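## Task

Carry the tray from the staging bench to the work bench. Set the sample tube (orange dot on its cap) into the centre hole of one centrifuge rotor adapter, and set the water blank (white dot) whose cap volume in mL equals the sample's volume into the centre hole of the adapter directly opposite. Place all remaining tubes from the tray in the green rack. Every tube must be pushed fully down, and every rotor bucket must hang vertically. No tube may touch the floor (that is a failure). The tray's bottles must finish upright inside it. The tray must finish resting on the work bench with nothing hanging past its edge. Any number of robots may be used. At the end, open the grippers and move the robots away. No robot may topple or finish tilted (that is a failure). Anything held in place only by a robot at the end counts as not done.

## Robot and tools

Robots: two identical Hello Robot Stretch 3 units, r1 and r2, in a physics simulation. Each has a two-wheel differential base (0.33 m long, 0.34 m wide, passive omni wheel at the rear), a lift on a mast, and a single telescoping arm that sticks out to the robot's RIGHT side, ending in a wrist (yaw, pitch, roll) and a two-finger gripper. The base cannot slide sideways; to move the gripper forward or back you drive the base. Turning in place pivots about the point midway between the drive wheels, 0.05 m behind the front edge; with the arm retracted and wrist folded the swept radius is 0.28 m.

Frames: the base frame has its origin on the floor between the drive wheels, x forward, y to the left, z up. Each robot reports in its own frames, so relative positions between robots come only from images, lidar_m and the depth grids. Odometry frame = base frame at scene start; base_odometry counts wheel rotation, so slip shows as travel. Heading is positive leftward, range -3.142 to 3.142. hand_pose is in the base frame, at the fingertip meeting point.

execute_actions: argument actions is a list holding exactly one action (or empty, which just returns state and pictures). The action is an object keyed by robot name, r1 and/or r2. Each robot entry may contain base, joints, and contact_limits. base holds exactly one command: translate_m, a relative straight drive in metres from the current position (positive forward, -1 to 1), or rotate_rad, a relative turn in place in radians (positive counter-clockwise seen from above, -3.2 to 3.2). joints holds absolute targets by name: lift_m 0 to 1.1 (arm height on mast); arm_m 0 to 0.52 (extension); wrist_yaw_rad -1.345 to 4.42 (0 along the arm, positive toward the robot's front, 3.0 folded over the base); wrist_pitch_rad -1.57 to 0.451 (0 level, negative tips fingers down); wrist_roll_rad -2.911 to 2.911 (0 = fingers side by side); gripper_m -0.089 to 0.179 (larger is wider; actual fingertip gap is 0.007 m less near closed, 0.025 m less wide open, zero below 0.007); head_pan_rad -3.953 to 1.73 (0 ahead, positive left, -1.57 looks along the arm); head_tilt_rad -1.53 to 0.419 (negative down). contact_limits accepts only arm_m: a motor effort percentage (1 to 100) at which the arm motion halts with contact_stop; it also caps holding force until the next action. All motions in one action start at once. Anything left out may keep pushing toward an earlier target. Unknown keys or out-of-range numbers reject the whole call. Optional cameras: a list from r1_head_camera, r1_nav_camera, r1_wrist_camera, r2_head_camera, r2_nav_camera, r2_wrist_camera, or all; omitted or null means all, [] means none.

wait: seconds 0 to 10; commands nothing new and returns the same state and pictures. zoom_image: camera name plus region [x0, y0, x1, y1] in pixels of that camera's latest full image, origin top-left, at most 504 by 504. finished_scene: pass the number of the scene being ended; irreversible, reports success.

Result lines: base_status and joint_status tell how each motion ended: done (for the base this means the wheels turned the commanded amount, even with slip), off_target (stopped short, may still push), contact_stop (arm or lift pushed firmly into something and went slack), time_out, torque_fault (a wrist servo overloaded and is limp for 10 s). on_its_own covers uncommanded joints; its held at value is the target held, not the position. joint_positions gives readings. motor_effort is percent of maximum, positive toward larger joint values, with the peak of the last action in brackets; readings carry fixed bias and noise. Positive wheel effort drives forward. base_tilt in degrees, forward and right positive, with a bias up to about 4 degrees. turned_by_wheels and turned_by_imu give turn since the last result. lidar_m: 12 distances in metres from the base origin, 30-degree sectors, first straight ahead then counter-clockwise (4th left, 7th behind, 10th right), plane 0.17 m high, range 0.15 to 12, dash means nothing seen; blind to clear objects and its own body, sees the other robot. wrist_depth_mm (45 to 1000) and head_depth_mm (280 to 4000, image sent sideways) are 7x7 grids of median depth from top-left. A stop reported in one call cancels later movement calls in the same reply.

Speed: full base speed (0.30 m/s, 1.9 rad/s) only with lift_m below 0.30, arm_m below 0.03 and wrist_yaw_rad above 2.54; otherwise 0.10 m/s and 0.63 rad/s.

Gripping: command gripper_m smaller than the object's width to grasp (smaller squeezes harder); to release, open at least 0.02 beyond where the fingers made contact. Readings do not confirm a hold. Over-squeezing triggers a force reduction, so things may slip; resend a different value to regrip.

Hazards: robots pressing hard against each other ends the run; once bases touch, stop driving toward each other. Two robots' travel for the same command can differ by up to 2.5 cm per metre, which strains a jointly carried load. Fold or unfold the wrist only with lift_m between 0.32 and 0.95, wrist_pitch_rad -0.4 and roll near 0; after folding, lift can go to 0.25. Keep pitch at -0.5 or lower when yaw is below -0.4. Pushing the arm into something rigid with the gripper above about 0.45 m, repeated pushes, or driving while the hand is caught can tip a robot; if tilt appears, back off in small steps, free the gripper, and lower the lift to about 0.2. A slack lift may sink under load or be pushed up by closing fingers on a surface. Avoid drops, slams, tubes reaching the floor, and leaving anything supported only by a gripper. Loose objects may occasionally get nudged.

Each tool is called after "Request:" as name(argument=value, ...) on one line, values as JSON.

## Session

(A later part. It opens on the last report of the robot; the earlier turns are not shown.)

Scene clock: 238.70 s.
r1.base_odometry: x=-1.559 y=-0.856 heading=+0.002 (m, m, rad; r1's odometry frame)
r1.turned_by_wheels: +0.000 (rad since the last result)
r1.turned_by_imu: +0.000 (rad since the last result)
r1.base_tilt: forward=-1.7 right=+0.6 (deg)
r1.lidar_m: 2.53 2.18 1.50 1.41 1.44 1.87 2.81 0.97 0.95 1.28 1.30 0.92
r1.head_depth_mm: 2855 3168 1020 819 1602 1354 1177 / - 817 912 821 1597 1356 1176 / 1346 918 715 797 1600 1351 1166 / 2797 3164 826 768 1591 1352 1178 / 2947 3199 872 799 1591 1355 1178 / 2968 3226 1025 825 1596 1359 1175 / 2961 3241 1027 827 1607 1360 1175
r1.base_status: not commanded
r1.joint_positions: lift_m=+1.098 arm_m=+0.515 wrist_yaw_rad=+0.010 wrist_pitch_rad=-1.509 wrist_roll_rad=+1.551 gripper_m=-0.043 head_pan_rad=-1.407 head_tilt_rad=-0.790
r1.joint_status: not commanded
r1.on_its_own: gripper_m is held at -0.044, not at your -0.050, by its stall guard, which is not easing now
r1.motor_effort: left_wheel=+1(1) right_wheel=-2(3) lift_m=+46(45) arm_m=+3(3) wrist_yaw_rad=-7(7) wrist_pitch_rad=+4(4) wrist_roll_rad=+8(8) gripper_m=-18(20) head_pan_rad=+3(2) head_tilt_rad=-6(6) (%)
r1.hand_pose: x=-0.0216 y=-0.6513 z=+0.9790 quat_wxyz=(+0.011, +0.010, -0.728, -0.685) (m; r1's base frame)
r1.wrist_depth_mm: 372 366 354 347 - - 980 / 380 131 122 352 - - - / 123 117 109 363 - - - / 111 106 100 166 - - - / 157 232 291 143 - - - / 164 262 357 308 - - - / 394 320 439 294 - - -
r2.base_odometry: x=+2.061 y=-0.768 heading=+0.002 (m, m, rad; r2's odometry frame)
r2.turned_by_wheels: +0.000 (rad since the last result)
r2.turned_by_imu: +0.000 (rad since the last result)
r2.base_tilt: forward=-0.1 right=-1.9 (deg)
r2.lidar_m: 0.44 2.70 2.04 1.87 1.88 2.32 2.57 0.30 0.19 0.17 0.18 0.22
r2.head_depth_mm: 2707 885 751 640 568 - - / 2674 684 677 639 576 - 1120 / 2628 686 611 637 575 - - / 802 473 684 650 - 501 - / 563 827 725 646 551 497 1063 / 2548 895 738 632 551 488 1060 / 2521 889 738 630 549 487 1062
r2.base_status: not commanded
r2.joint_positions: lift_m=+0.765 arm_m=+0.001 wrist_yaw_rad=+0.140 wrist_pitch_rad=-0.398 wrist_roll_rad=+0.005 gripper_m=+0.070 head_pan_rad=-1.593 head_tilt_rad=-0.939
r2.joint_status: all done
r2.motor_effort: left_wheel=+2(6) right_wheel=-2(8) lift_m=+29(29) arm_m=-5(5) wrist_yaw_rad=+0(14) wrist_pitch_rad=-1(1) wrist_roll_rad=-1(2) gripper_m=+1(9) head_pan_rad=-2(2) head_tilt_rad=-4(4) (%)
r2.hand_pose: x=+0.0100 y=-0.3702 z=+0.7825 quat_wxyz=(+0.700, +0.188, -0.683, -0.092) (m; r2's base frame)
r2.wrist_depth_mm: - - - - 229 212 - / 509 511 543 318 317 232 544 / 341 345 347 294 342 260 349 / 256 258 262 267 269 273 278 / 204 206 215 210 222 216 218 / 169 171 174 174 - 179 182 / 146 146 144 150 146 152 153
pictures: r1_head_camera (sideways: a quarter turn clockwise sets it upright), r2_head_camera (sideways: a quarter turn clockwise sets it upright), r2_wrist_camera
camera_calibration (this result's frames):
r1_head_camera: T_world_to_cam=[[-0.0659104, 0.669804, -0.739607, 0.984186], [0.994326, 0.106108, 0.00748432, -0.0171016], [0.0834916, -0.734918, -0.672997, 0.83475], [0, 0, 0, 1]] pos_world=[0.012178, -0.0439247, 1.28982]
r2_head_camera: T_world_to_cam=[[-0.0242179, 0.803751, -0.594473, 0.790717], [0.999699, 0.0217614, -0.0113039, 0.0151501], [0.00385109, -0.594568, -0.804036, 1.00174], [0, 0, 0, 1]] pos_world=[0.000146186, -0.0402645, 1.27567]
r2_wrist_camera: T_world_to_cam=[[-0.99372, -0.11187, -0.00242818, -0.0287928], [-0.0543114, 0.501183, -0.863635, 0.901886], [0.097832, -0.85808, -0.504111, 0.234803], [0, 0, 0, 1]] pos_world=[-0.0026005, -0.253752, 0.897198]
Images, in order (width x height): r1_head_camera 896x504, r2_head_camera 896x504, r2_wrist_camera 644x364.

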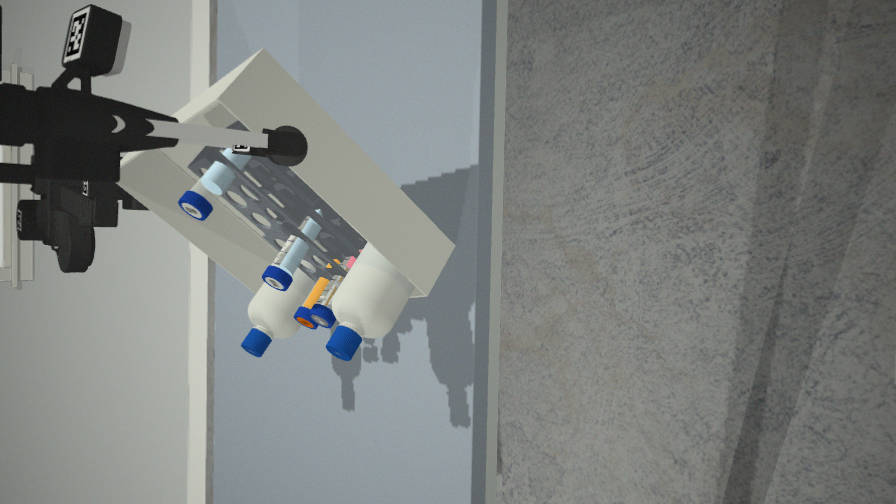

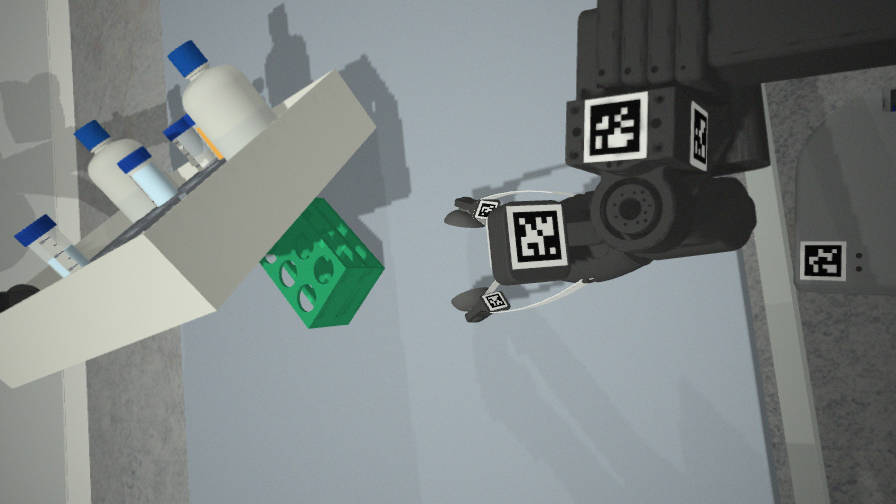

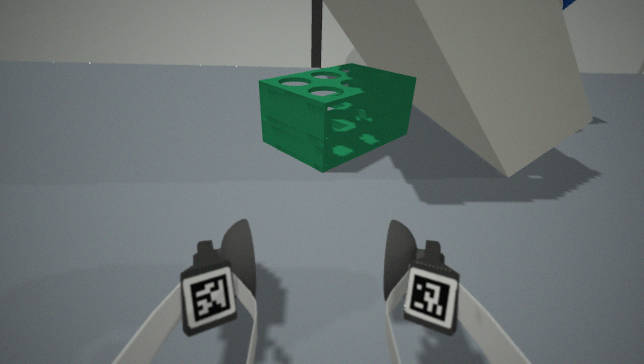

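Request:
execute_actions(actions=[{"r2":{"base":{"translate_m":-0.15},"joints":{"lift_m":0.82,"wrist_pitch_rad":-0.55,"gripper_m":0.16}}}], cameras=[])

Request:
execute_actions(actions=[{"r2":{"base":{"rotate_rad":0.14},"joints":{"wrist_yaw_rad":-0.6}}}], cameras=[])

Request:
execute_actions(actions=[{"r2":{"base":{"translate_m":0.22},"joints":{"lift_m":0.805}}}], cameras=["r2_head_camera","r2_wrist_camera"])

Scene clock: 250.60 s.
r1.base_odometry: x=-1.559 y=-0.856 heading=+0.002 (m, m, rad; r1's odometry frame)
r1.turned_by_wheels: +0.000 (rad since the last result)
r1.turned_by_imu: -0.001 (rad since the last result)
r1.base_tilt: forward=-1.6 right=+0.6 (deg)
r1.lidar_m: 2.53 2.18 1.50 1.41 1.44 1.87 2.81 0.96 0.96 1.28 1.31 0.92
r1.head_depth_mm: 2846 3166 1015 819 1599 1351 1174 / - 818 910 822 1589 1352 1177 / 2883 918 715 796 1601 1348 1176 / 1330 1187 827 769 1589 1359 1179 / 2953 3208 872 800 1603 1357 1172 / 2967 3203 1026 827 1606 1352 1178 / 2940 3250 1031 826 1606 1360 1177
r1.base_status: not commanded
r1.joint_positions: lift_m=+1.098 arm_m=+0.515 wrist_yaw_rad=+0.010 wrist_pitch_rad=-1.509 wrist_roll_rad=+1.551 gripper_m=-0.043 head_pan_rad=-1.407 head_tilt_rad=-0.790
r1.joint_status: not commanded
r1.on_its_own: gripper_m is held at -0.044, not at your -0.050, by its stall guard, which is not easing now
r1.motor_effort: left_wheel=+1(1) right_wheel=-2(2) lift_m=+45(45) arm_m=+3(3) wrist_yaw_rad=-7(7) wrist_pitch_rad=+4(4) wrist_roll_rad=+8(8) gripper_m=-19(18) head_pan_rad=+3(3) head_tilt_rad=-6(7) (%)
r1.hand_pose: x=-0.0216 y=-0.6513 z=+0.9790 quat_wxyz=(+0.011, +0.010, -0.728, -0.685) (m; r1's base frame)
r1.wrist_depth_mm: 372 362 350 345 - - - / 376 131 121 355 - - - / 124 117 109 366 - - - / 110 106 100 166 - - - / 157 231 293 142 - - - / 165 263 355 305 - - - / 395 325 437 294 - - -
r2.base_odometry: x=+1.911 y=-0.769 heading=+0.002 (m, m, rad; r2's odometry frame)
r2.turned_by_wheels: +0.000 (rad since the last result)
r2.turned_by_imu: +0.000 (rad since the last result)
r2.base_tilt: forward=+0.0 right=-1.9 (deg)
r2.lidar_m: 0.50 2.84 2.01 1.84 1.86 2.31 2.43 0.33 0.21 0.20 0.20 0.25
r2.head_depth_mm: 2730 911 752 640 - - 1092 / 2701 908 751 638 - - 1119 / 2656 880 746 651 - - - / 2625 702 681 656 - 996 - / 2591 702 610 635 542 507 1077 / 704 513 680 633 550 505 1061 / 564 476 718 630 549 495 1057
r2.base_status: done
r2.joint_positions: lift_m=+0.820 arm_m=+0.001 wrist_yaw_rad=+0.140 wrist_pitch_rad=-0.559 wrist_roll_rad=+0.005 gripper_m=+0.160 head_pan_rad=-1.593 head_tilt_rad=-0.939
r2.joint_status: all done
r2.motor_effort: left_wheel=+1(7) right_wheel=+0(6) lift_m=+45(45) arm_m=-4(4) wrist_yaw_rad=+0(1) wrist_pitch_rad=+6(44) wrist_roll_rad=-1(2) gripper_m=+1(82) head_pan_rad=-2(2) head_tilt_rad=-4(4) (%)
r2.hand_pose: x=+0.0069 y=-0.3480 z=+0.8022 quat_wxyz=(+0.690, +0.242, -0.666, -0.148) (m; r2's base frame)
r2.wrist_depth_mm: 555 572 238 246 563 - - / 399 334 351 267 418 446 455 / 314 310 326 306 335 341 349 / 258 265 264 269 271 274 279 / 221 228 224 227 230 238 232 / 193 193 195 196 198 201 204 / - 167 171 175 175 173 178
pictures: none
No camera images: the call's "cameras" was empty. Leave "cameras" out to get every camera's image.

Scene clock: 251.93 s.
r1.base_odometry: x=-1.559 y=-0.856 heading=+0.002 (m, m, rad; r1's odometry frame)
r1.turned_by_wheels: +0.000 (rad since the last result)
r1.turned_by_imu: +0.000 (rad since the last result)
r1.base_tilt: forward=-1.7 right=+0.7 (deg)
r1.lidar_m: 2.53 2.17 1.50 1.41 1.44 1.86 2.81 0.97 0.96 1.28 1.31 0.92
r1.head_depth_mm: 2857 3119 1022 819 1606 1352 1174 / - 818 912 822 1587 1362 1173 / 2893 916 714 797 1598 1359 1174 / 1223 1197 827 768 1599 1355 1174 / 2881 3180 872 798 1603 1357 1180 / 2946 3215 1023 827 1603 1363 1177 / 2966 3197 1032 827 1598 1367 1179
r1.base_status: not commanded
r1.joint_positions: lift_m=+1.098 arm_m=+0.515 wrist_yaw_rad=+0.010 wrist_pitch_rad=-1.509 wrist_roll_rad=+1.551 gripper_m=-0.043 head_pan_rad=-1.407 head_tilt_rad=-0.790
r1.joint_status: not commanded
r1.on_its_own: gripper_m is held at -0.044, not at your -0.050, by its stall guard, which is not easing now
r1.motor_effort: left_wheel=+1(1) right_wheel=-2(3) lift_m=+45(45) arm_m=+3(3) wrist_yaw_rad=-7(7) wrist_pitch_rad=+4(4) wrist_roll_rad=+8(8) gripper_m=-19(19) head_pan_rad=+3(3) head_tilt_rad=-6(6) (%)
r1.hand_pose: x=-0.0216 y=-0.6513 z=+0.9790 quat_wxyz=(+0.011, +0.010, -0.728, -0.685) (m; r1's base frame)
r1.wrist_depth_mm: 375 367 352 345 - - - / 380 131 122 354 - - - / 124 117 110 360 - - - / 111 106 100 166 - - - / 156 230 293 142 - - - / 166 264 358 307 - - - / 392 322 435 294 - - -
r2.base_odometry: x=+1.911 y=-0.769 heading=+0.142 (m, m, rad; r2's odometry frame)
r2.turned_by_wheels: +0.140 (rad since the last result)
r2.turned_by_imu: +0.139 (rad since the last result)
r2.base_tilt: forward=-0.2 right=-2.0 (deg)
r2.lidar_m: 0.74 2.64 1.92 1.84 1.90 2.59 2.43 0.28 0.20 0.20 0.20 0.28
r2.head_depth_mm: 2613 910 751 640 - - 1087 / 2634 906 750 652 - - 1099 / 2572 736 679 650 - - - / 2517 698 614 635 563 999 - / 653 508 691 633 552 514 1080 / 580 506 721 631 551 512 1080 / 2626 890 738 628 550 512 1074
r2.base_status: done
r2.joint_positions: lift_m=+0.820 arm_m=+0.001 wrist_yaw_rad=-0.598 wrist_pitch_rad=-0.559 wrist_roll_rad=+0.004 gripper_m=+0.160 head_pan_rad=-1.593 head_tilt_rad=-0.939
r2.joint_status: all done
r2.motor_effort: left_wheel=-4(10) right_wheel=+2(5) lift_m=+46(45) arm_m=-4(4) wrist_yaw_rad=-2(1) wrist_pitch_rad=+6(6) wrist_roll_rad=-1(1) gripper_m=+1(1) head_pan_rad=-2(2) head_tilt_rad=-4(4) (%)
r2.hand_pose: x=-0.1366 y=-0.3144 z=+0.8021 quat_wxyz=(+0.591, -0.014, -0.708, -0.387) (m; r2's base frame)
r2.wrist_depth_mm: 272 516 592 602 627 - - / 221 389 423 430 439 453 455 / 237 299 324 327 337 341 345 / 260 260 265 270 274 277 277 / 221 231 225 228 231 238 235 / 194 194 196 197 199 200 202 / - 166 171 174 176 173 179
pictures: none
No camera images: the call's "cameras" was empty. Leave "cameras" out to get every camera's image.

Scene clock: 255.63 s.
r1.base_odometry: x=-1.559 y=-0.856 heading=+0.002 (m, m, rad; r1's odometry frame)
r1.turned_by_wheels: +0.000 (rad since the last result)
r1.turned_by_imu: +0.000 (rad since the last result)
r1.base_tilt: forward=-1.7 right=+0.6 (deg)
r1.lidar_m: 2.53 2.18 1.50 1.41 1.44 1.87 2.82 0.97 0.95 1.28 1.31 0.92
r1.head_depth_mm: 2826 3144 1020 820 1597 1359 1174 / - 818 908 821 1594 1353 1174 / 1314 920 715 796 1597 1359 1174 / 2933 3118 826 767 1605 1352 1176 / 2961 3228 872 800 1610 1359 1176 / 2931 3242 1030 823 1601 1351 1182 / 2961 3197 1030 828 1611 1353 1180
r1.base_status: not commanded
r1.joint_positions: lift_m=+1.098 arm_m=+0.515 wrist_yaw_rad=+0.010 wrist_pitch_rad=-1.509 wrist_roll_rad=+1.551 gripper_m=-0.043 head_pan_rad=-1.407 head_tilt_rad=-0.790
r1.joint_status: not commanded
r1.on_its_own: gripper_m is held at -0.044, not at your -0.050, by its stall guard, which is not easing now
r1.motor_effort: left_wheel=+1(1) right_wheel=-2(2) lift_m=+46(45) arm_m=+3(3) wrist_yaw_rad=-7(7) wrist_pitch_rad=+4(4) wrist_roll_rad=+8(8) gripper_m=-19(19) head_pan_rad=+3(3) head_tilt_rad=-7(7) (%)
r1.hand_pose: x=-0.0216 y=-0.6513 z=+0.9790 quat_wxyz=(+0.011, +0.010, -0.728, -0.685) (m; r1's base frame)
r1.wrist_depth_mm: 371 366 353 346 - - 994 / 375 130 122 353 - - - / 123 117 109 363 - - - / 111 106 100 166 - - - / 156 231 291 142 - - - / 166 261 357 307 - - - / 391 323 432 292 - - -
r2.base_odometry: x=+2.129 y=-0.738 heading=+0.141 (m, m, rad; r2's odometry frame)
r2.turned_by_wheels: +0.000 (rad since the last result)
r2.turned_by_imu: +0.000 (rad since the last result)
r2.base_tilt: forward=-0.2 right=-2.0 (deg)
r2.lidar_m: 1.00 2.64 1.92 1.84 1.91 2.59 0.79 0.28 0.20 0.19 0.20 0.27
r2.head_depth_mm: 2606 514 631 640 584 - 1084 / 545 496 706 639 - - 1102 / 632 900 713 649 - - - / 2643 900 744 635 562 993 - / 2605 897 743 632 553 514 1080 / 2622 894 740 631 550 512 1077 / 2595 889 739 630 549 512 1076
r2.base_status: done
r2.joint_positions: lift_m=+0.805 arm_m=+0.001 wrist_yaw_rad=-0.598 wrist_pitch_rad=-0.559 wrist_roll_rad=+0.004 gripper_m=+0.160 head_pan_rad=-1.593 head_tilt_rad=-0.939
r2.joint_status: all done
r2.motor_effort: left_wheel=-3(6) right_wheel=+2(5) lift_m=+30(36) arm_m=-4(4) wrist_yaw_rad=-1(1) wrist_pitch_rad=+6(6) wrist_roll_rad=+0(1) gripper_m=+1(0) head_pan_rad=-2(2) head_tilt_rad=-4(5) (%)
r2.hand_pose: x=-0.1366 y=-0.3143 z=+0.7875 quat_wxyz=(+0.591, -0.014, -0.708, -0.387) (m; r2's base frame)
r2.wrist_depth_mm: - 449 321 314 562 596 595 / 350 272 361 357 404 405 416 / 293 286 299 306 308 312 322 / 238 241 242 247 254 252 258 / 202 211 207 207 211 218 216 / 180 177 180 180 182 183 186 / - 154 157 159 159 158 164
pictures: r2_head_camera (sideways: a quarter turn clockwise sets it upright), r2_wrist_camera
camera_calibration (this result's frames):
r2_head_camera: T_world_to_cam=[[-0.0242181, 0.803751, -0.594473, 0.790717], [0.999699, 0.0217617, -0.0113039, 0.01515], [0.00385123, -0.594568, -0.804036, 1.00174], [0, 0, 0, 1]] pos_world=[0.000146196, -0.0402645, 1.27567]
r2_wrist_camera: T_world_to_cam=[[-0.810876, 0.585209, 0.00314741, 0.0714024], [0.370457, 0.51746, -0.771361, 0.860722], [-0.453036, -0.624312, -0.636391, 0.402086], [0, 0, 0, 1]] pos_world=[-0.078802, -0.236147, 0.919586]
Images, in order (width x height): r2_head_camera 896x504, r2_wrist_camera 644x364.

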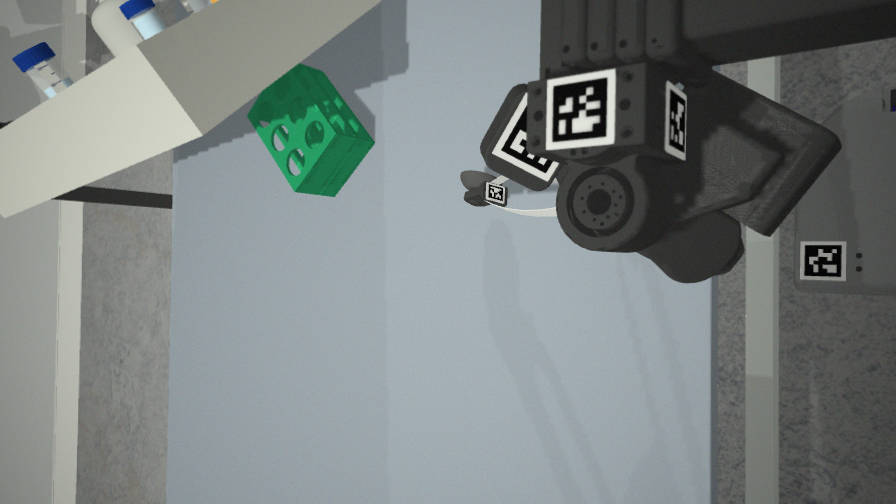

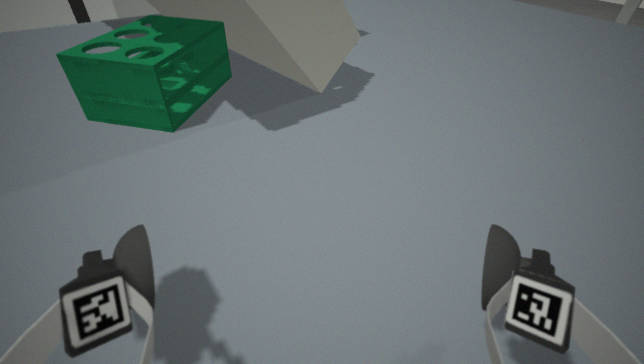

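Request:
execute_actions(actions=[{"r2":{"base":{"translate_m":0.14},"joints":{"wrist_yaw_rad":-0.8,"lift_m":0.80}}}], cameras=[])

Request:
execute_actions(actions=[{"r2":{"joints":{"arm_m":0.21,"head_pan_rad":-1.9}}}], cameras=["r2_head_camera","r2_wrist_camera"])

Request:
execute_actions(actions=[{"r2":{"base":{"translate_m":-0.08},"joints":{"arm_m":0.29},"contact_limits":{"arm_m":14}}}], cameras=["r2_head_camera","r2_wrist_camera"])

Scene clock: 267.27 s.
r1.base_odometry: x=-1.559 y=-0.856 heading=+0.002 (m, m, rad; r1's odometry frame)
r1.turned_by_wheels: +0.000 (rad since the last result)
r1.turned_by_imu: -0.001 (rad since the last result)
r1.base_tilt: forward=-1.8 right=+0.7 (deg)
r1.lidar_m: 2.53 2.19 1.50 1.41 1.44 1.86 2.81 0.96 0.96 1.28 1.30 0.92
r1.head_depth_mm: 2798 1272 1016 819 1600 1350 1173 / - 817 910 822 1602 1357 1174 / 2857 915 714 798 1595 1354 1176 / 2935 3085 823 768 1597 1351 1180 / 2934 3180 875 798 1602 1355 1176 / 2960 3192 1027 829 1600 1358 1176 / 3002 3200 1029 827 1607 1356 1178
r1.base_status: not commanded
r1.joint_positions: lift_m=+1.098 arm_m=+0.515 wrist_yaw_rad=+0.010 wrist_pitch_rad=-1.509 wrist_roll_rad=+1.551 gripper_m=-0.043 head_pan_rad=-1.407 head_tilt_rad=-0.790
r1.joint_status: not commanded
r1.on_its_own: gripper_m is held at -0.044, not at your -0.050, by its stall guard, which is not easing now
r1.motor_effort: left_wheel=+1(1) right_wheel=-2(3) lift_m=+46(45) arm_m=+3(3) wrist_yaw_rad=-7(7) wrist_pitch_rad=+4(4) wrist_roll_rad=+8(8) gripper_m=-19(21) head_pan_rad=+2(3) head_tilt_rad=-6(7) (%)
r1.hand_pose: x=-0.0216 y=-0.6513 z=+0.9790 quat_wxyz=(+0.011, +0.010, -0.728, -0.685) (m; r1's base frame)
r1.wrist_depth_mm: 373 362 353 346 - - 972 / 380 131 122 354 - - - / 124 117 109 358 - - - / 111 106 100 166 - - - / 157 232 290 142 - - - / 165 263 357 308 - - - / 393 322 431 292 - - -
r2.base_odometry: x=+2.267 y=-0.718 heading=+0.141 (m, m, rad; r2's odometry frame)
r2.turned_by_wheels: +0.000 (rad since the last result)
r2.turned_by_imu: +0.000 (rad since the last result)
r2.base_tilt: forward=-0.1 right=-2.1 (deg)
r2.lidar_m: 0.99 2.54 1.92 1.85 1.91 2.61 0.79 0.28 0.20 0.19 0.20 0.27
r2.head_depth_mm: 626 884 700 641 590 - 1083 / 2577 908 749 639 - - 1099 / 2631 903 748 637 575 - - / 2610 902 745 636 565 - - / 2658 897 744 633 552 514 1078 / 2635 892 742 630 550 512 1078 / 2608 891 737 629 549 511 1075
r2.base_status: done
r2.joint_positions: lift_m=+0.800 arm_m=+0.001 wrist_yaw_rad=-0.798 wrist_pitch_rad=-0.559 wrist_roll_rad=+0.004 gripper_m=+0.160 head_pan_rad=-1.593 head_tilt_rad=-0.939
r2.joint_status: all done
r2.motor_effort: left_wheel=-4(5) right_wheel=+1(5) lift_m=+30(30) arm_m=-4(4) wrist_yaw_rad=-2(3) wrist_pitch_rad=+6(6) wrist_roll_rad=-1(1) gripper_m=+1(1) head_pan_rad=-2(2) head_tilt_rad=-4(4) (%)
r2.hand_pose: x=-0.1678 y=-0.2881 z=+0.7825 quat_wxyz=(+0.549, -0.085, -0.703, -0.444) (m; r2's base frame)
r2.wrist_depth_mm: 498 401 407 411 550 572 595 / 357 328 337 377 386 390 402 / 281 285 287 296 298 303 308 / 231 232 236 241 242 248 247 / 196 202 200 202 205 212 209 / 174 173 173 174 175 177 180 / - 148 153 154 155 153 164
pictures: none
No camera images: the call's "cameras" was empty. Leave "cameras" out to get every camera's image.

Scene clock: 270.03 s.
r1.base_odometry: x=-1.559 y=-0.856 heading=+0.002 (m, m, rad; r1's odometry frame)
r1.turned_by_wheels: +0.000 (rad since the last result)
r1.turned_by_imu: +0.000 (rad since the last result)
r1.base_tilt: forward=-1.6 right=+0.7 (deg)
r1.lidar_m: 2.53 2.18 1.50 1.41 1.44 1.87 2.82 0.97 0.96 1.28 1.31 0.92
r1.head_depth_mm: 2810 1055 1001 819 1592 1351 1174 / - 817 910 821 1600 1345 1176 / 2862 918 714 797 1593 1348 1174 / 2923 3181 826 767 1603 1351 1170 / 2959 3204 869 799 1603 1356 1180 / 2939 3214 1023 826 1608 1360 1178 / 2967 3213 1028 825 1615 1353 1177
r1.base_status: not commanded
r1.joint_positions: lift_m=+1.098 arm_m=+0.515 wrist_yaw_rad=+0.010 wrist_pitch_rad=-1.509 wrist_roll_rad=+1.551 gripper_m=-0.043 head_pan_rad=-1.407 head_tilt_rad=-0.790
r1.joint_status: not commanded
r1.on_its_own: gripper_m is held at -0.044, not at your -0.050, by its stall guard, which is not easing now
r1.motor_effort: left_wheel=+1(1) right_wheel=-2(2) lift_m=+45(46) arm_m=+3(3) wrist_yaw_rad=-7(6) wrist_pitch_rad=+4(4) wrist_roll_rad=+8(8) gripper_m=-19(19) head_pan_rad=+3(3) head_tilt_rad=-6(7) (%)
r1.hand_pose: x=-0.0216 y=-0.6513 z=+0.9790 quat_wxyz=(+0.011, +0.010, -0.728, -0.685) (m; r1's base frame)
r1.wrist_depth_mm: 366 359 355 346 - - 989 / 380 131 122 354 - - - / 123 117 110 362 - - - / 111 106 100 166 - - - / 157 231 291 142 - - - / 166 264 360 307 - - - / 395 322 437 295 - - -
r2.base_odometry: x=+2.267 y=-0.718 heading=+0.141 (m, m, rad; r2's odometry frame)
r2.turned_by_wheels: +0.000 (rad since the last result)
r2.turned_by_imu: +0.000 (rad since the last result)
r2.base_tilt: forward=+0.0 right=-2.0 (deg)
r2.lidar_m: 0.99 2.54 1.92 1.85 1.91 2.60 0.79 0.28 0.20 0.19 0.20 0.27
r2.head_depth_mm: 2881 647 717 640 569 - - / 2757 554 741 654 - - 1106 / 562 830 714 - 544 1031 - / 644 901 - 621 553 516 - / 2569 914 - 607 551 505 1062 / 2598 895 758 618 550 496 1060 / 2493 888 738 630 548 487 1061
r2.base_status: not commanded
r2.joint_positions: lift_m=+0.800 arm_m=+0.210 wrist_yaw_rad=-0.799 wrist_pitch_rad=-0.560 wrist_roll_rad=+0.003 gripper_m=+0.160 head_pan_rad=-1.893 head_tilt_rad=-0.939
r2.joint_status: all done
r2.motor_effort: left_wheel=-4(4) right_wheel=+1(2) lift_m=+30(30) arm_m=+4(4) wrist_yaw_rad=-1(2) wrist_pitch_rad=+6(6) wrist_roll_rad=+0(0) gripper_m=+1(0) head_pan_rad=-2(19) head_tilt_rad=-5(5) (%)
r2.hand_pose: x=-0.1680 y=-0.4969 z=+0.7825 quat_wxyz=(+0.549, -0.085, -0.703, -0.444) (m; r2's base frame)
r2.wrist_depth_mm: - - 420 295 248 234 578 / 354 362 372 254 299 348 406 / 282 285 285 205 284 299 305 / 230 233 234 229 233 246 249 / 197 202 199 201 204 212 207 / 174 173 172 174 175 177 179 / - 148 152 153 155 152 158
pictures: r2_head_camera (sideways: a quarter turn clockwise sets it upright), r2_wrist_camera
camera_calibration (this result's frames):
r2_head_camera: T_world_to_cam=[[0.214184, 0.775066, -0.594473, 0.789263], [0.961553, -0.274388, -0.0113039, 0.0153827], [-0.171878, -0.569196, -0.804036, 1.00281], [0, 0, 0, 1]] pos_world=[-0.0114772, -0.0367113, 1.27567]
r2_wrist_camera: T_world_to_cam=[[-0.678038, 0.73502, 0.00329848, 0.249549], [0.466144, 0.433467, -0.771243, 0.937183], [-0.568309, -0.521395, -0.636532, 0.302562], [0, 0, 0, 1]] pos_world=[-0.0957092, -0.431908, 0.914564]
Images, in order (width x height): r2_head_camera 896x504, r2_wrist_camera 644x364.

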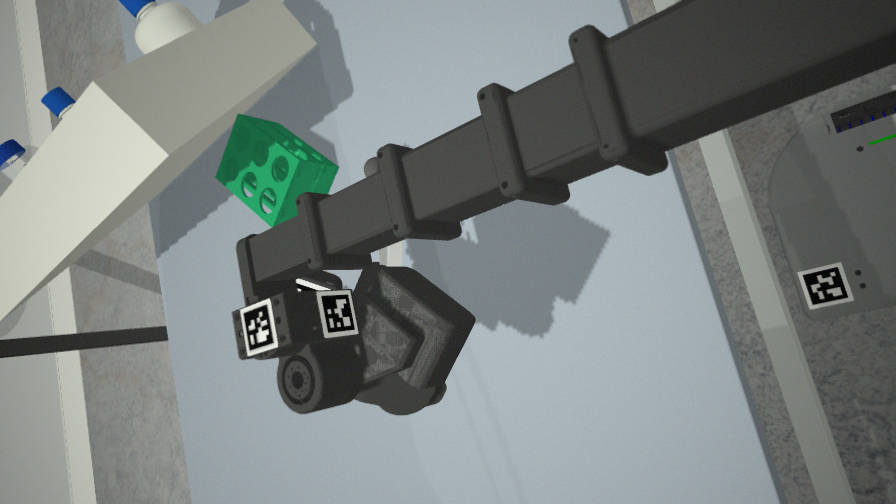

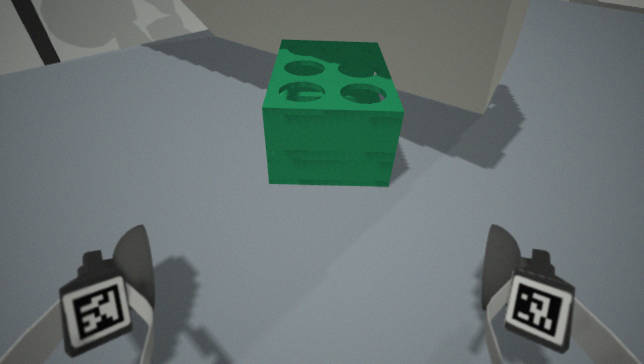

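Scene clock: 272.33 s.
r1.base_odometry: x=-1.559 y=-0.856 heading=+0.002 (m, m, rad; r1's odometry frame)
r1.turned_by_wheels: +0.000 (rad since the last result)
r1.turned_by_imu: +0.000 (rad since the last result)
r1.base_tilt: forward=-1.8 right=+0.7 (deg)
r1.lidar_m: 2.53 2.17 1.50 1.41 1.44 1.87 2.82 0.96 0.96 1.28 1.30 0.92
r1.head_depth_mm: 2840 1281 1022 819 1593 1355 1175 / - 818 907 822 1600 1354 1170 / 1330 917 714 797 1597 1356 1179 / 2940 3126 825 768 1597 1356 1173 / 2923 3204 874 800 1606 1359 1172 / 2949 3202 1027 827 1607 1357 1176 / 2984 3241 1028 825 1605 1360 1181
r1.base_status: not commanded
r1.joint_positions: lift_m=+1.098 arm_m=+0.515 wrist_yaw_rad=+0.010 wrist_pitch_rad=-1.509 wrist_roll_rad=+1.551 gripper_m=-0.043 head_pan_rad=-1.407 head_tilt_rad=-0.790
r1.joint_status: not commanded
r1.on_its_own: gripper_m is held at -0.044, not at your -0.050, by its stall guard, which is not easing now
r1.motor_effort: left_wheel=+1(1) right_wheel=-2(2) lift_m=+45(45) arm_m=+3(3) wrist_yaw_rad=-6(7) wrist_pitch_rad=+4(4) wrist_roll_rad=+8(9) gripper_m=-19(19) head_pan_rad=+3(3) head_tilt_rad=-7(6) (%)
r1.hand_pose: x=-0.0216 y=-0.6513 z=+0.9790 quat_wxyz=(+0.011, +0.010, -0.728, -0.685) (m; r1's base frame)
r1.wrist_depth_mm: 374 362 351 343 - - 982 / 319 131 122 354 - - - / 124 117 110 362 - - - / 111 106 99 166 - - - / 156 231 292 142 - - - / 165 264 360 308 - - - / 391 325 434 294 - - -
r2.base_odometry: x=+2.188 y=-0.729 heading=+0.141 (m, m, rad; r2's odometry frame)
r2.turned_by_wheels: +0.000 (rad since the last result)
r2.turned_by_imu: +0.000 (rad since the last result)
r2.base_tilt: forward=-0.1 right=-2.0 (deg)
r2.lidar_m: 1.00 2.63 1.92 1.85 1.91 2.60 0.79 0.28 0.20 0.19 0.20 0.27
r2.head_depth_mm: 2890 884 752 641 568 - - / 2833 700 707 651 - - 1101 / 2699 536 735 - 544 1039 - / 544 516 - 621 552 515 - / 607 2380 707 633 551 505 1063 / 2522 2318 - 631 550 496 1063 / 2524 892 736 630 549 488 1060
r2.base_status: done
r2.joint_positions: lift_m=+0.800 arm_m=+0.290 wrist_yaw_rad=-0.799 wrist_pitch_rad=-0.560 wrist_roll_rad=+0.003 gripper_m=+0.160 head_pan_rad=-1.893 head_tilt_rad=-0.939
r2.joint_status: all done
r2.motor_effort: left_wheel=-4(10) right_wheel=+2(3) lift_m=+30(30) arm_m=+4(5) wrist_yaw_rad=-1(1) wrist_pitch_rad=+6(6) wrist_roll_rad=-1(1) gripper_m=+1(1) head_pan_rad=-2(2) head_tilt_rad=-4(4) (%)
r2.contact_limits: arm_m 14 (drawing in: default 18, maximum 30; extending or still: default 24, maximum 40)
r2.hand_pose: x=-0.1680 y=-0.5769 z=+0.7825 quat_wxyz=(+0.549, -0.085, -0.703, -0.444) (m; r2's base frame)
r2.wrist_depth_mm: - - 231 174 139 115 100 / - 367 334 224 179 142 118 / 279 282 284 180 206 185 150 / 230 232 226 150 160 234 237 / 195 201 187 132 162 212 210 / 173 171 163 117 118 168 180 / - 147 148 144 144 152 158
pictures: r2_head_camera (sideways: a quarter turn clockwise sets it upright), r2_wrist_camera
camera_calibration (this result's frames):
r2_head_camera: T_world_to_cam=[[0.214219, 0.775056, -0.594473, 0.789262], [0.96154, -0.274432, -0.0113039, 0.0153828], [-0.171903, -0.569188, -0.804036, 1.00281], [0, 0, 0, 1]] pos_world=[-0.0114788, -0.0367105, 1.27567]
r2_wrist_camera: T_world_to_cam=[[-0.678035, 0.735023, 0.00329837, 0.308348], [0.466149, 0.433468, -0.77124, 0.971855], [-0.568308, -0.52139, -0.636536, 0.260861], [0, 0, 0, 1]] pos_world=[-0.0957094, -0.511901, 0.914563]
Images, in order (width x height): r2_head_camera 896x504, r2_wrist_camera 644x364.

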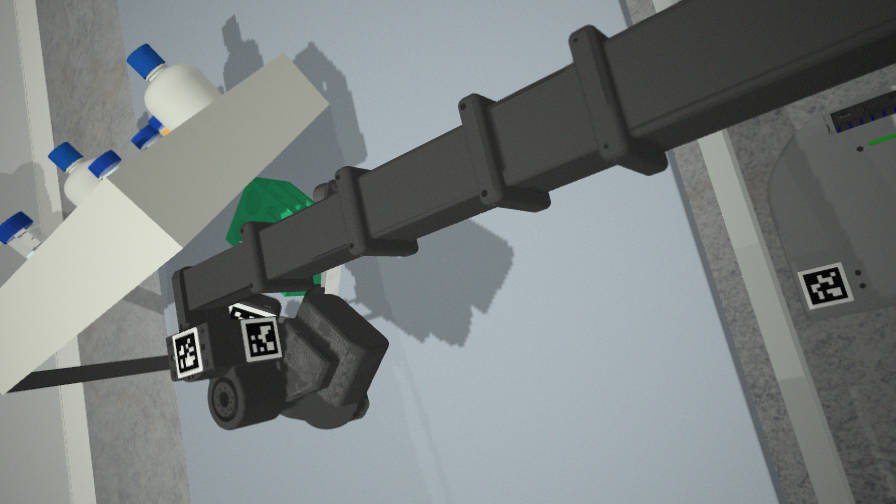

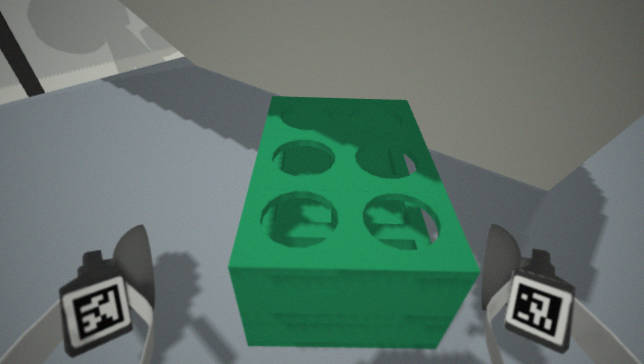

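Grip, drag forward and inward.

Request:
execute_actions(actions=[{"r2":{"joints":{"gripper_m":0.04}}}], cameras=[])

Request:
execute_actions(actions=[{"r2":{"base":{"translate_m":0.3},"joints":{"arm_m":0.08,"head_pan_rad":-2.2,"head_tilt_rad":-0.7}}}], cameras=["r2_head_camera","r2_wrist_camera"])

Request:
execute_actions(actions=[{"r1":{"base":{"translate_m":-0.05},"joints":{"lift_m":1.04}}}], cameras=["r2_head_camera","r1_head_camera"])

Scene clock: 278.30 s.
r1.base_odometry: x=-1.559 y=-0.856 heading=+0.002 (m, m, rad; r1's odometry frame)
r1.turned_by_wheels: +0.000 (rad since the last result)
r1.turned_by_imu: -0.001 (rad since the last result)
r1.base_tilt: forward=-1.9 right=+0.7 (deg)
r1.lidar_m: 2.53 2.18 1.50 1.41 1.44 1.87 2.81 0.97 0.96 1.28 1.31 0.92
r1.head_depth_mm: 2850 1274 1017 820 1596 1351 1175 / - 818 910 822 1596 1351 1174 / 1324 916 715 798 1603 1362 1171 / 2903 3127 826 768 1600 1357 1177 / 2966 3200 875 799 1594 1357 1176 / 2943 3227 1027 827 1597 1359 1177 / 2982 3243 1032 828 1613 1360 1179
r1.base_status: not commanded
r1.joint_positions: lift_m=+1.098 arm_m=+0.515 wrist_yaw_rad=+0.010 wrist_pitch_rad=-1.509 wrist_roll_rad=+1.551 gripper_m=-0.043 head_pan_rad=-1.407 head_tilt_rad=-0.790
r1.joint_status: not commanded
r1.on_its_own: gripper_m is held at -0.044, not at your -0.050, by its stall guard, which is not easing now
r1.motor_effort: left_wheel=+1(1) right_wheel=-2(2) lift_m=+45(47) arm_m=+3(3) wrist_yaw_rad=-7(7) wrist_pitch_rad=+4(4) wrist_roll_rad=+8(8) gripper_m=-19(19) head_pan_rad=+3(3) head_tilt_rad=-6(6) (%)
r1.hand_pose: x=-0.0216 y=-0.6513 z=+0.9790 quat_wxyz=(+0.011, +0.010, -0.728, -0.685) (m; r1's base frame)
r1.wrist_depth_mm: 373 363 352 347 - - 973 / 322 131 122 353 - - - / 124 117 110 364 - - - / 111 106 100 167 - - - / 156 231 291 143 - - - / 166 266 356 308 - - - / 395 322 436 293 - - -
r2.base_odometry: x=+2.188 y=-0.729 heading=+0.141 (m, m, rad; r2's odometry frame)
r2.turned_by_wheels: +0.000 (rad since the last result)
r2.turned_by_imu: +0.000 (rad since the last result)
r2.base_tilt: forward=-0.2 right=-2.0 (deg)
r2.lidar_m: 1.00 2.63 1.92 1.85 1.91 2.59 0.79 0.28 0.20 0.19 0.20 0.27
r2.head_depth_mm: 2880 885 752 638 568 - - / 2837 700 709 652 - - 1110 / 2736 536 749 - 545 1036 - / 544 517 - 622 553 515 - / 607 2372 - 634 552 506 1065 / 2536 2302 - 631 550 496 1060 / 2517 893 738 630 550 487 1058
r2.base_status: not commanded
r2.joint_positions: lift_m=+0.800 arm_m=+0.290 wrist_yaw_rad=-0.800 wrist_pitch_rad=-0.560 wrist_roll_rad=+0.003 gripper_m=+0.041 head_pan_rad=-1.893 head_tilt_rad=-0.939
r2.joint_status: all done
r2.motor_effort: left_wheel=-3(3) right_wheel=+2(1) lift_m=+30(30) arm_m=+4(4) wrist_yaw_rad=+0(1) wrist_pitch_rad=+6(6) wrist_roll_rad=+0(1) gripper_m=-18(93) head_pan_rad=-2(2) head_tilt_rad=-3(4) (%)
r2.hand_pose: x=-0.1680 y=-0.5768 z=+0.7824 quat_wxyz=(+0.549, -0.085, -0.703, -0.445) (m; r2's base frame)
r2.wrist_depth_mm: - - 235 173 138 115 99 / - 363 334 225 180 142 118 / 282 282 272 197 216 185 155 / 230 231 183 151 225 236 240 / 193 198 121 122 130 205 208 / 169 171 128 128 128 180 179 / 150 147 149 149 150 152 157
pictures: none
No camera images: the call's "cameras" was empty. Leave "cameras" out to get every camera's image.

Scene clock: 282.43 s.
r1.base_odometry: x=-1.559 y=-0.856 heading=+0.002 (m, m, rad; r1's odometry frame)
r1.turned_by_wheels: +0.000 (rad since the last result)
r1.turned_by_imu: +0.000 (rad since the last result)
r1.base_tilt: forward=-1.8 right=+0.7 (deg)
r1.lidar_m: 2.53 2.17 1.50 1.41 1.44 1.86 2.81 0.97 0.96 1.28 1.31 0.92
r1.head_depth_mm: 1309 3107 1020 817 1597 1348 1173 / - 819 911 821 1608 1348 1171 / 2866 918 714 797 1597 1346 1170 / 2919 3110 827 767 1601 1356 1177 / 2934 3195 871 798 1598 1353 1180 / 2961 3180 1027 828 1608 1356 1173 / 2972 3229 1027 827 1600 1358 1178
r1.base_status: not commanded
r1.joint_positions: lift_m=+1.098 arm_m=+0.515 wrist_yaw_rad=+0.010 wrist_pitch_rad=-1.509 wrist_roll_rad=+1.551 gripper_m=-0.043 head_pan_rad=-1.407 head_tilt_rad=-0.790
r1.joint_status: not commanded
r1.on_its_own: gripper_m is held at -0.044, not at your -0.050, by its stall guard, which is not easing now
r1.motor_effort: left_wheel=+1(1) right_wheel=-2(2) lift_m=+45(45) arm_m=+3(3) wrist_yaw_rad=-7(7) wrist_pitch_rad=+4(4) wrist_roll_rad=+8(8) gripper_m=-18(17) head_pan_rad=+3(3) head_tilt_rad=-7(6) (%)
r1.hand_pose: x=-0.0216 y=-0.6513 z=+0.9790 quat_wxyz=(+0.011, +0.010, -0.728, -0.685) (m; r1's base frame)
r1.wrist_depth_mm: 373 362 353 349 - - - / 375 131 122 355 - - - / 123 117 110 361 - - - / 111 106 100 167 - - - / 157 231 291 143 - - - / 165 264 357 308 - - - / 392 321 431 292 - - -
r2.base_odometry: x=+2.485 y=-0.687 heading=+0.141 (m, m, rad; r2's odometry frame)
r2.turned_by_wheels: +0.000 (rad since the last result)
r2.turned_by_imu: -0.001 (rad since the last result)
r2.base_tilt: forward=+0.0 right=-2.1 (deg)
r2.lidar_m: 0.98 2.31 1.92 1.84 1.91 2.60 0.78 0.27 0.20 0.19 0.20 0.25
r2.head_depth_mm: 3925 3887 1074 817 657 1114 1164 / 3594 3850 801 813 654 561 - / 3310 3440 863 808 650 573 - / 3074 772 972 807 650 - 475 / 824 849 1050 800 626 520 465 / 2647 2998 2573 795 681 - - / 2497 2764 2442 792 659 - 449
r2.base_status: done
r2.joint_positions: lift_m=+0.800 arm_m=+0.080 wrist_yaw_rad=-0.800 wrist_pitch_rad=-0.560 wrist_roll_rad=+0.002 gripper_m=+0.041 head_pan_rad=-2.193 head_tilt_rad=-0.704
r2.joint_status: all done
r2.motor_effort: left_wheel=-4(7) right_wheel=+1(6) lift_m=+30(30) arm_m=-4(4) wrist_yaw_rad=-1(0) wrist_pitch_rad=+6(6) wrist_roll_rad=+0(1) gripper_m=-18(18) head_pan_rad=-2(19) head_tilt_rad=+2(16) (%)
r2.hand_pose: x=-0.1680 y=-0.3677 z=+0.7824 quat_wxyz=(+0.549, -0.084, -0.702, -0.445) (m; r2's base frame)
r2.wrist_depth_mm: - 506 524 541 513 556 592 / 355 361 369 379 391 393 407 / 281 282 272 202 286 303 307 / 229 231 205 151 226 247 249 / 196 198 121 122 128 208 209 / 170 171 128 128 128 181 180 / 150 148 149 149 151 152 159
pictures: r2_head_camera (sideways: a quarter turn clockwise sets it upright), r2_wrist_camera
camera_calibration (this result's frames):
r2_head_camera: T_world_to_cam=[[0.340412, 0.547278, -0.764596, 1.01018], [0.835351, -0.549305, -0.0212654, 0.0291264], [-0.431634, -0.631467, -0.64416, 0.796479], [0, 0, 0, 1]] pos_world=[-0.0244204, -0.0339006, 1.28606]
r2_wrist_camera: T_world_to_cam=[[-0.678252, 0.734814, 0.00474469, 0.153287], [0.465587, 0.434726, -0.770871, 0.881142], [-0.56851, -0.520635, -0.636974, 0.370459], [0, 0, 0, 1]] pos_world=[-0.0956718, -0.302819, 0.914492]
Images, in order (width x height): r2_head_camera 896x504, r2_wrist_camera 644x364.

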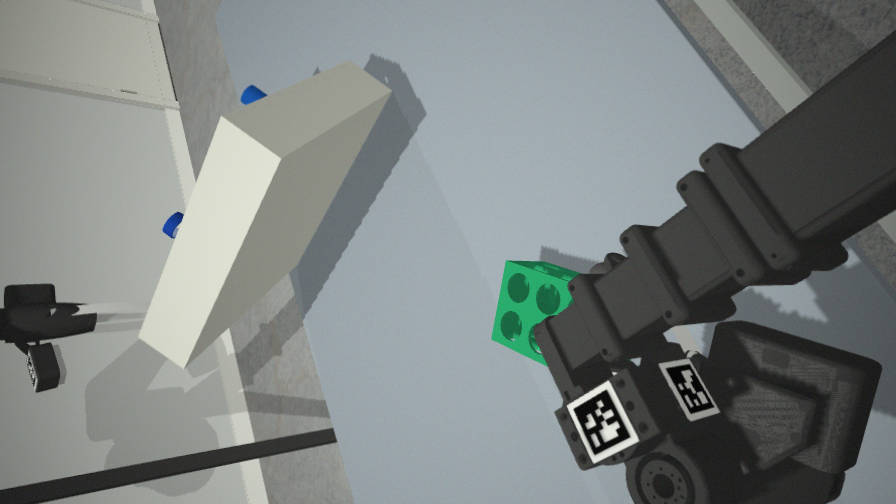

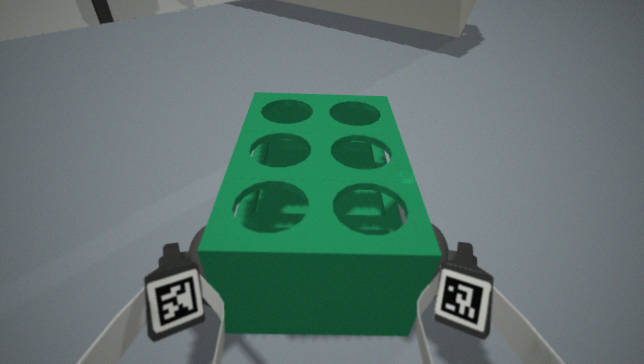

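Scene clock: 284.00 s.
r1.base_odometry: x=-1.609 y=-0.856 heading=+0.002 (m, m, rad; r1's odometry frame)
r1.turned_by_wheels: +0.000 (rad since the last result)
r1.turned_by_imu: +0.000 (rad since the last result)
r1.base_tilt: forward=-1.8 right=+0.7 (deg)
r1.lidar_m: 2.58 2.16 1.50 1.41 1.43 1.86 2.76 1.05 0.92 1.28 1.31 0.96
r1.head_depth_mm: 1442 1484 1018 822 1601 1355 1177 / - 2203 705 824 1602 1351 1172 / 2883 1008 793 794 1600 1355 1176 / 2957 3170 845 775 1605 1348 1174 / 2974 3202 745 780 1598 1363 1179 / 2939 3217 1030 826 1605 1361 1175 / 2967 3272 1032 848 1611 1353 1183
r1.base_status: done
r1.joint_positions: lift_m=+1.040 arm_m=+0.515 wrist_yaw_rad=+0.007 wrist_pitch_rad=-1.510 wrist_roll_rad=+1.558 gripper_m=-0.043 head_pan_rad=-1.407 head_tilt_rad=-0.790
r1.joint_status: all done
r1.on_its_own: gripper_m is held at -0.044, not at your -0.050, by its stall guard, which is not easing now
r1.motor_effort: left_wheel=+1(4) right_wheel=-2(6) lift_m=+34(39) arm_m=+3(3) wrist_yaw_rad=-5(7) wrist_pitch_rad=+5(7) wrist_roll_rad=+6(8) gripper_m=-17(18) head_pan_rad=+3(3) head_tilt_rad=-5(6) (%)
r1.hand_pose: x=-0.0216 y=-0.6509 z=+0.9215 quat_wxyz=(+0.008, +0.007, -0.728, -0.686) (m; r1's base frame)
r1.wrist_depth_mm: 314 307 299 294 969 957 940 / 173 158 149 164 - 976 - / 129 124 123 197 - - - / 177 213 219 226 - - - / 165 227 253 147 - - - / 208 243 290 300 - - - / 286 248 347 290 - - -
r2.base_odometry: x=+2.485 y=-0.687 heading=+0.141 (m, m, rad; r2's odometry frame)
r2.turned_by_wheels: +0.000 (rad since the last result)
r2.turned_by_imu: +0.000 (rad since the last result)
r2.base_tilt: forward=-0.2 right=-1.9 (deg)
r2.lidar_m: 0.98 2.32 1.92 1.85 1.92 2.60 0.77 0.27 0.20 0.19 0.20 0.25
r2.head_depth_mm: 3873 3948 1073 817 657 1108 1167 / 3543 3878 871 812 655 561 - / 3297 3570 874 806 652 574 - / 3058 3321 707 806 650 - 475 / 2739 973 922 801 626 519 464 / 804 2959 1045 796 680 - - / 2536 2790 2444 792 659 - 448
r2.base_status: not commanded
r2.joint_positions: lift_m=+0.800 arm_m=+0.080 wrist_yaw_rad=-0.800 wrist_pitch_rad=-0.560 wrist_roll_rad=+0.002 gripper_m=+0.041 head_pan_rad=-2.193 head_tilt_rad=-0.704
r2.joint_status: not commanded
r2.motor_effort: left_wheel=-4(4) right_wheel=+1(1) lift_m=+30(30) arm_m=-4(4) wrist_yaw_rad=+1(0) wrist_pitch_rad=+6(6) wrist_roll_rad=+0(0) gripper_m=-17(17) head_pan_rad=-2(2) head_tilt_rad=+1(1) (%)
r2.hand_pose: x=-0.1680 y=-0.3677 z=+0.7824 quat_wxyz=(+0.549, -0.084, -0.702, -0.445) (m; r2's base frame)
r2.wrist_depth_mm: - 507 525 541 471 565 592 / 356 357 371 377 387 402 403 / 276 283 272 204 286 302 307 / 231 233 204 150 225 246 250 / 195 198 121 122 128 209 208 / 170 171 128 128 128 182 179 / 150 148 149 150 151 152 159
pictures: r1_head_camera (sideways: a quarter turn clockwise sets it upright), r2_head_camera (sideways: a quarter turn clockwise sets it upright)
camera_calibration (this result's frames):
r1_head_camera: T_world_to_cam=[[-0.0659101, 0.669804, -0.739607, 0.984186], [0.994326, 0.106108, 0.00748432, -0.0171016], [0.0834914, -0.734918, -0.672997, 0.83475], [0, 0, 0, 1]] pos_world=[0.012178, -0.0439247, 1.28982]
r2_head_camera: T_world_to_cam=[[0.340412, 0.547278, -0.764596, 1.01018], [0.835351, -0.549305, -0.0212654, 0.0291264], [-0.431634, -0.631467, -0.64416, 0.796479], [0, 0, 0, 1]] pos_world=[-0.0244204, -0.0339006, 1.28606]
Images, in order (width x height): r1_head_camera 896x504, r2_head_camera 896x504.

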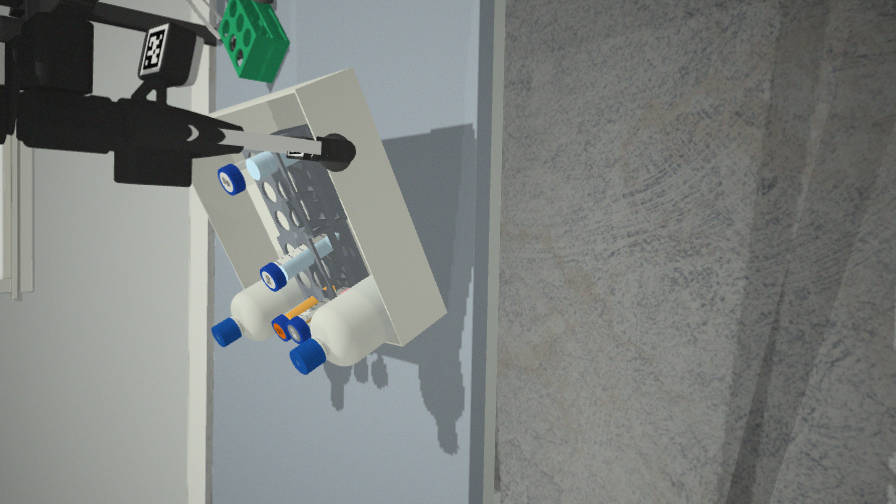

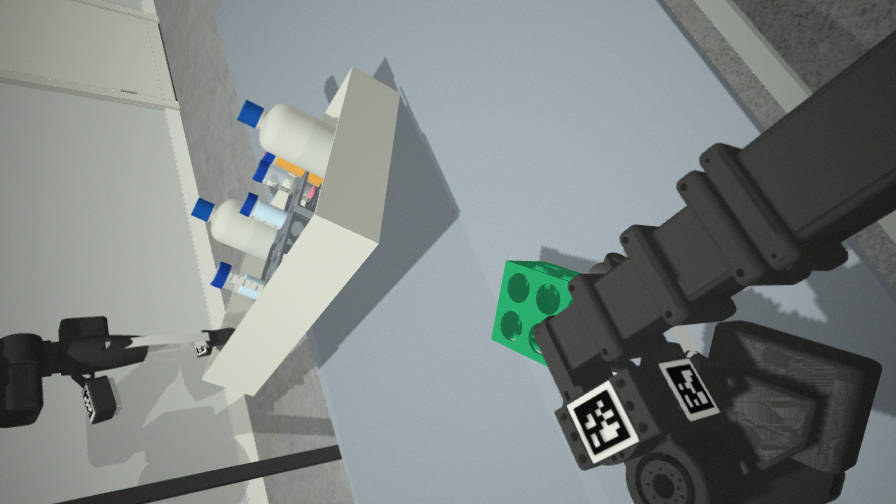

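Request:
execute_actions(actions=[{"r1":{"base":{"translate_m":-0.035},"joints":{"lift_m":0.97}},"r2":{"joints":{"wrist_yaw_rad":0}}}], cameras=[])

Request:
execute_actions(actions=[{"r1":{"base":{"translate_m":-0.01},"joints":{"lift_m":0.915}},"r2":{"joints":{"gripper_m":0.13}}}], cameras=[])

Request:
execute_actions(actions=[{"r1":{"joints":{"gripper_m":0.06}},"r2":{"joints":{"lift_m":1.09,"arm_m":0}}}], cameras=["r2_head_camera","r1_head_camera","r1_wrist_camera"])

Scene clock: 291.30 s.
r1.base_odometry: x=-1.644 y=-0.857 heading=+0.002 (m, m, rad; r1's odometry frame)
r1.turned_by_wheels: +0.000 (rad since the last result)
r1.turned_by_imu: -0.001 (rad since the last result)
r1.base_tilt: forward=-1.6 right=+0.7 (deg)
r1.lidar_m: 2.61 2.17 1.50 1.41 1.44 1.86 2.73 1.03 0.90 1.28 1.31 0.99
r1.head_depth_mm: 1314 3186 1018 819 1592 1352 1173 / 2815 - 945 796 1604 1349 1173 / 2906 3193 864 773 1603 1350 1176 / 2934 3173 881 776 1601 1348 1178 / 2960 3174 753 785 1602 1355 1177 / 2929 3223 1031 844 1600 1357 1182 / 2993 3216 1029 852 1609 1354 1177
r1.base_status: done
r1.joint_positions: lift_m=+0.970 arm_m=+0.515 wrist_yaw_rad=+0.006 wrist_pitch_rad=-1.510 wrist_roll_rad=+1.560 gripper_m=-0.043 head_pan_rad=-1.407 head_tilt_rad=-0.790
r1.joint_status: all done
r1.on_its_own: gripper_m is held at -0.044, not at your -0.050, by its stall guard, which is not easing now
r1.motor_effort: left_wheel=-2(4) right_wheel=+2(4) lift_m=+34(34) arm_m=+3(3) wrist_yaw_rad=-5(5) wrist_pitch_rad=+5(5) wrist_roll_rad=+4(6) gripper_m=-18(17) head_pan_rad=+3(3) head_tilt_rad=-6(7) (%)
r1.hand_pose: x=-0.0216 y=-0.6510 z=+0.8515 quat_wxyz=(+0.006, +0.006, -0.728, -0.685) (m; r1's base frame)
r1.wrist_depth_mm: 244 240 234 228 926 881 877 / 250 244 240 234 926 921 - / 222 216 210 210 979 954 - / 188 220 223 221 989 995 972 / 166 211 234 - - - 984 / 193 224 251 251 - - - / 203 229 267 269 - - -
r2.base_odometry: x=+2.485 y=-0.687 heading=+0.141 (m, m, rad; r2's odometry frame)
r2.turned_by_wheels: +0.000 (rad since the last result)
r2.turned_by_imu: +0.000 (rad since the last result)
r2.base_tilt: forward=+0.0 right=-2.0 (deg)
r2.lidar_m: 0.98 2.31 1.92 1.85 1.91 2.60 0.78 0.27 0.20 0.19 0.20 0.25
r2.head_depth_mm: 3836 3917 1074 815 656 1118 1165 / 3547 3871 1023 809 654 561 - / 3334 3569 911 781 650 573 - / 3096 3368 922 746 666 - 476 / 2885 3176 870 774 694 - 468 / 759 2770 958 798 682 - 459 / 2525 2763 2436 790 660 - 458
r2.base_status: not commanded
r2.joint_positions: lift_m=+0.800 arm_m=+0.080 wrist_yaw_rad=-0.004 wrist_pitch_rad=-0.560 wrist_roll_rad=+0.002 gripper_m=+0.041 head_pan_rad=-2.193 head_tilt_rad=-0.704
r2.joint_status: all done
r2.motor_effort: left_wheel=-4(4) right_wheel=+2(2) lift_m=+31(30) arm_m=-4(4) wrist_yaw_rad=+3(4) wrist_pitch_rad=+6(6) wrist_roll_rad=+0(0) gripper_m=-18(18) head_pan_rad=-2(2) head_tilt_rad=+2(2) (%)
r2.hand_pose: x=-0.0224 y=-0.4297 z=+0.7824 quat_wxyz=(+0.679, +0.194, -0.680, -0.197) (m; r2's base frame)
r2.wrist_depth_mm: - - 528 530 - 522 341 / - 358 371 384 380 397 379 / 278 282 274 196 281 302 307 / 227 231 214 150 225 247 248 / 195 196 121 122 127 206 208 / 169 171 128 128 128 181 179 / 150 148 149 149 152 153 158
pictures: none
No camera images: the call's "cameras" was empty. Leave "cameras" out to get every camera's image.

Scene clock: 292.90 s.
r1.base_odometry: x=-1.654 y=-0.857 heading=+0.002 (m, m, rad; r1's odometry frame)
r1.turned_by_wheels: +0.000 (rad since the last result)
r1.turned_by_imu: -0.001 (rad since the last result)
r1.base_tilt: forward=-1.8 right=+0.6 (deg)
r1.lidar_m: 2.63 2.18 1.49 1.40 1.43 1.85 2.72 1.02 0.89 1.28 1.31 1.00
r1.head_depth_mm: 1295 1279 977 822 1596 1357 1175 / 2769 - 945 791 1585 1353 1169 / 2919 3192 903 779 1593 1351 1176 / 2926 3173 930 782 1597 1353 1174 / 2956 3219 757 789 1598 1361 1178 / 2944 3218 1027 849 1595 1351 1179 / 2980 3212 1028 852 1612 1358 1178
r1.base_status: done
r1.joint_positions: lift_m=+0.932 arm_m=+0.515 wrist_yaw_rad=+0.006 wrist_pitch_rad=-1.512 wrist_roll_rad=+1.561 gripper_m=-0.043 head_pan_rad=-1.407 head_tilt_rad=-0.791
r1.joint_status: lift_m contact_stop (moved -0.038 of -0.055)
r1.on_its_own: gripper_m is held at -0.044, not at your -0.050, by its stall guard, which is not easing now; lift_m is slack since a contact_stop, until your next command for it (your +0.915 is given up)
r1.motor_effort: left_wheel=-2(6) right_wheel=+1(5) lift_m=+35(36) arm_m=+3(3) wrist_yaw_rad=-4(4) wrist_pitch_rad=+6(9) wrist_roll_rad=+4(4) gripper_m=-16(16) head_pan_rad=+3(2) head_tilt_rad=-7(6) (%)
r1.hand_pose: x=-0.0216 y=-0.6505 z=+0.8138 quat_wxyz=(+0.006, +0.005, -0.727, -0.686) (m; r1's base frame)
r1.wrist_depth_mm: 208 203 199 193 857 857 858 / 213 210 205 199 905 885 - / 220 215 209 205 934 913 - / 204 220 216 211 981 936 916 / 164 220 223 143 - 984 963 / 173 233 232 230 - - 972 / 185 221 240 235 - - -
r2.base_odometry: x=+2.485 y=-0.687 heading=+0.141 (m, m, rad; r2's odometry frame)
r2.turned_by_wheels: +0.000 (rad since the last result)
r2.turned_by_imu: +0.000 (rad since the last result)
r2.base_tilt: forward=+0.0 right=-2.0 (deg)
r2.lidar_m: 0.98 2.32 1.92 1.85 1.92 2.60 0.78 0.27 0.20 0.19 0.20 0.25
r2.head_depth_mm: 3812 3920 1079 816 657 1111 1163 / 3556 3833 1028 811 654 561 - / 3276 3553 909 782 653 573 - / 3069 3362 931 752 667 - 476 / 2847 3200 926 774 693 - 469 / 788 888 973 798 682 - 459 / 2486 2777 2451 792 661 - 458
r2.base_status: not commanded
r2.joint_positions: lift_m=+0.800 arm_m=+0.080 wrist_yaw_rad=-0.001 wrist_pitch_rad=-0.562 wrist_roll_rad=+0.002 gripper_m=+0.130 head_pan_rad=-2.193 head_tilt_rad=-0.704
r2.joint_status: all done
r2.motor_effort: left_wheel=-4(4) right_wheel=+2(2) lift_m=+30(30) arm_m=-4(4) wrist_yaw_rad=+1(3) wrist_pitch_rad=+7(7) wrist_roll_rad=-1(0) gripper_m=+1(80) head_pan_rad=-2(3) head_tilt_rad=+1(2) (%)
r2.hand_pose: x=-0.0217 y=-0.4294 z=+0.7820 quat_wxyz=(+0.679, +0.196, -0.680, -0.197) (m; r2's base frame)
r2.wrist_depth_mm: - - 523 528 553 472 364 / - 362 365 370 383 391 341 / 276 282 275 195 281 302 303 / 228 230 213 152 222 247 248 / 195 202 125 123 131 208 208 / 170 - 136 129 128 - 178 / 153 147 148 150 150 152 158
pictures: none
No camera images: the call's "cameras" was empty. Leave "cameras" out to get every camera's image.

not run: a stop came earlier in this reply.


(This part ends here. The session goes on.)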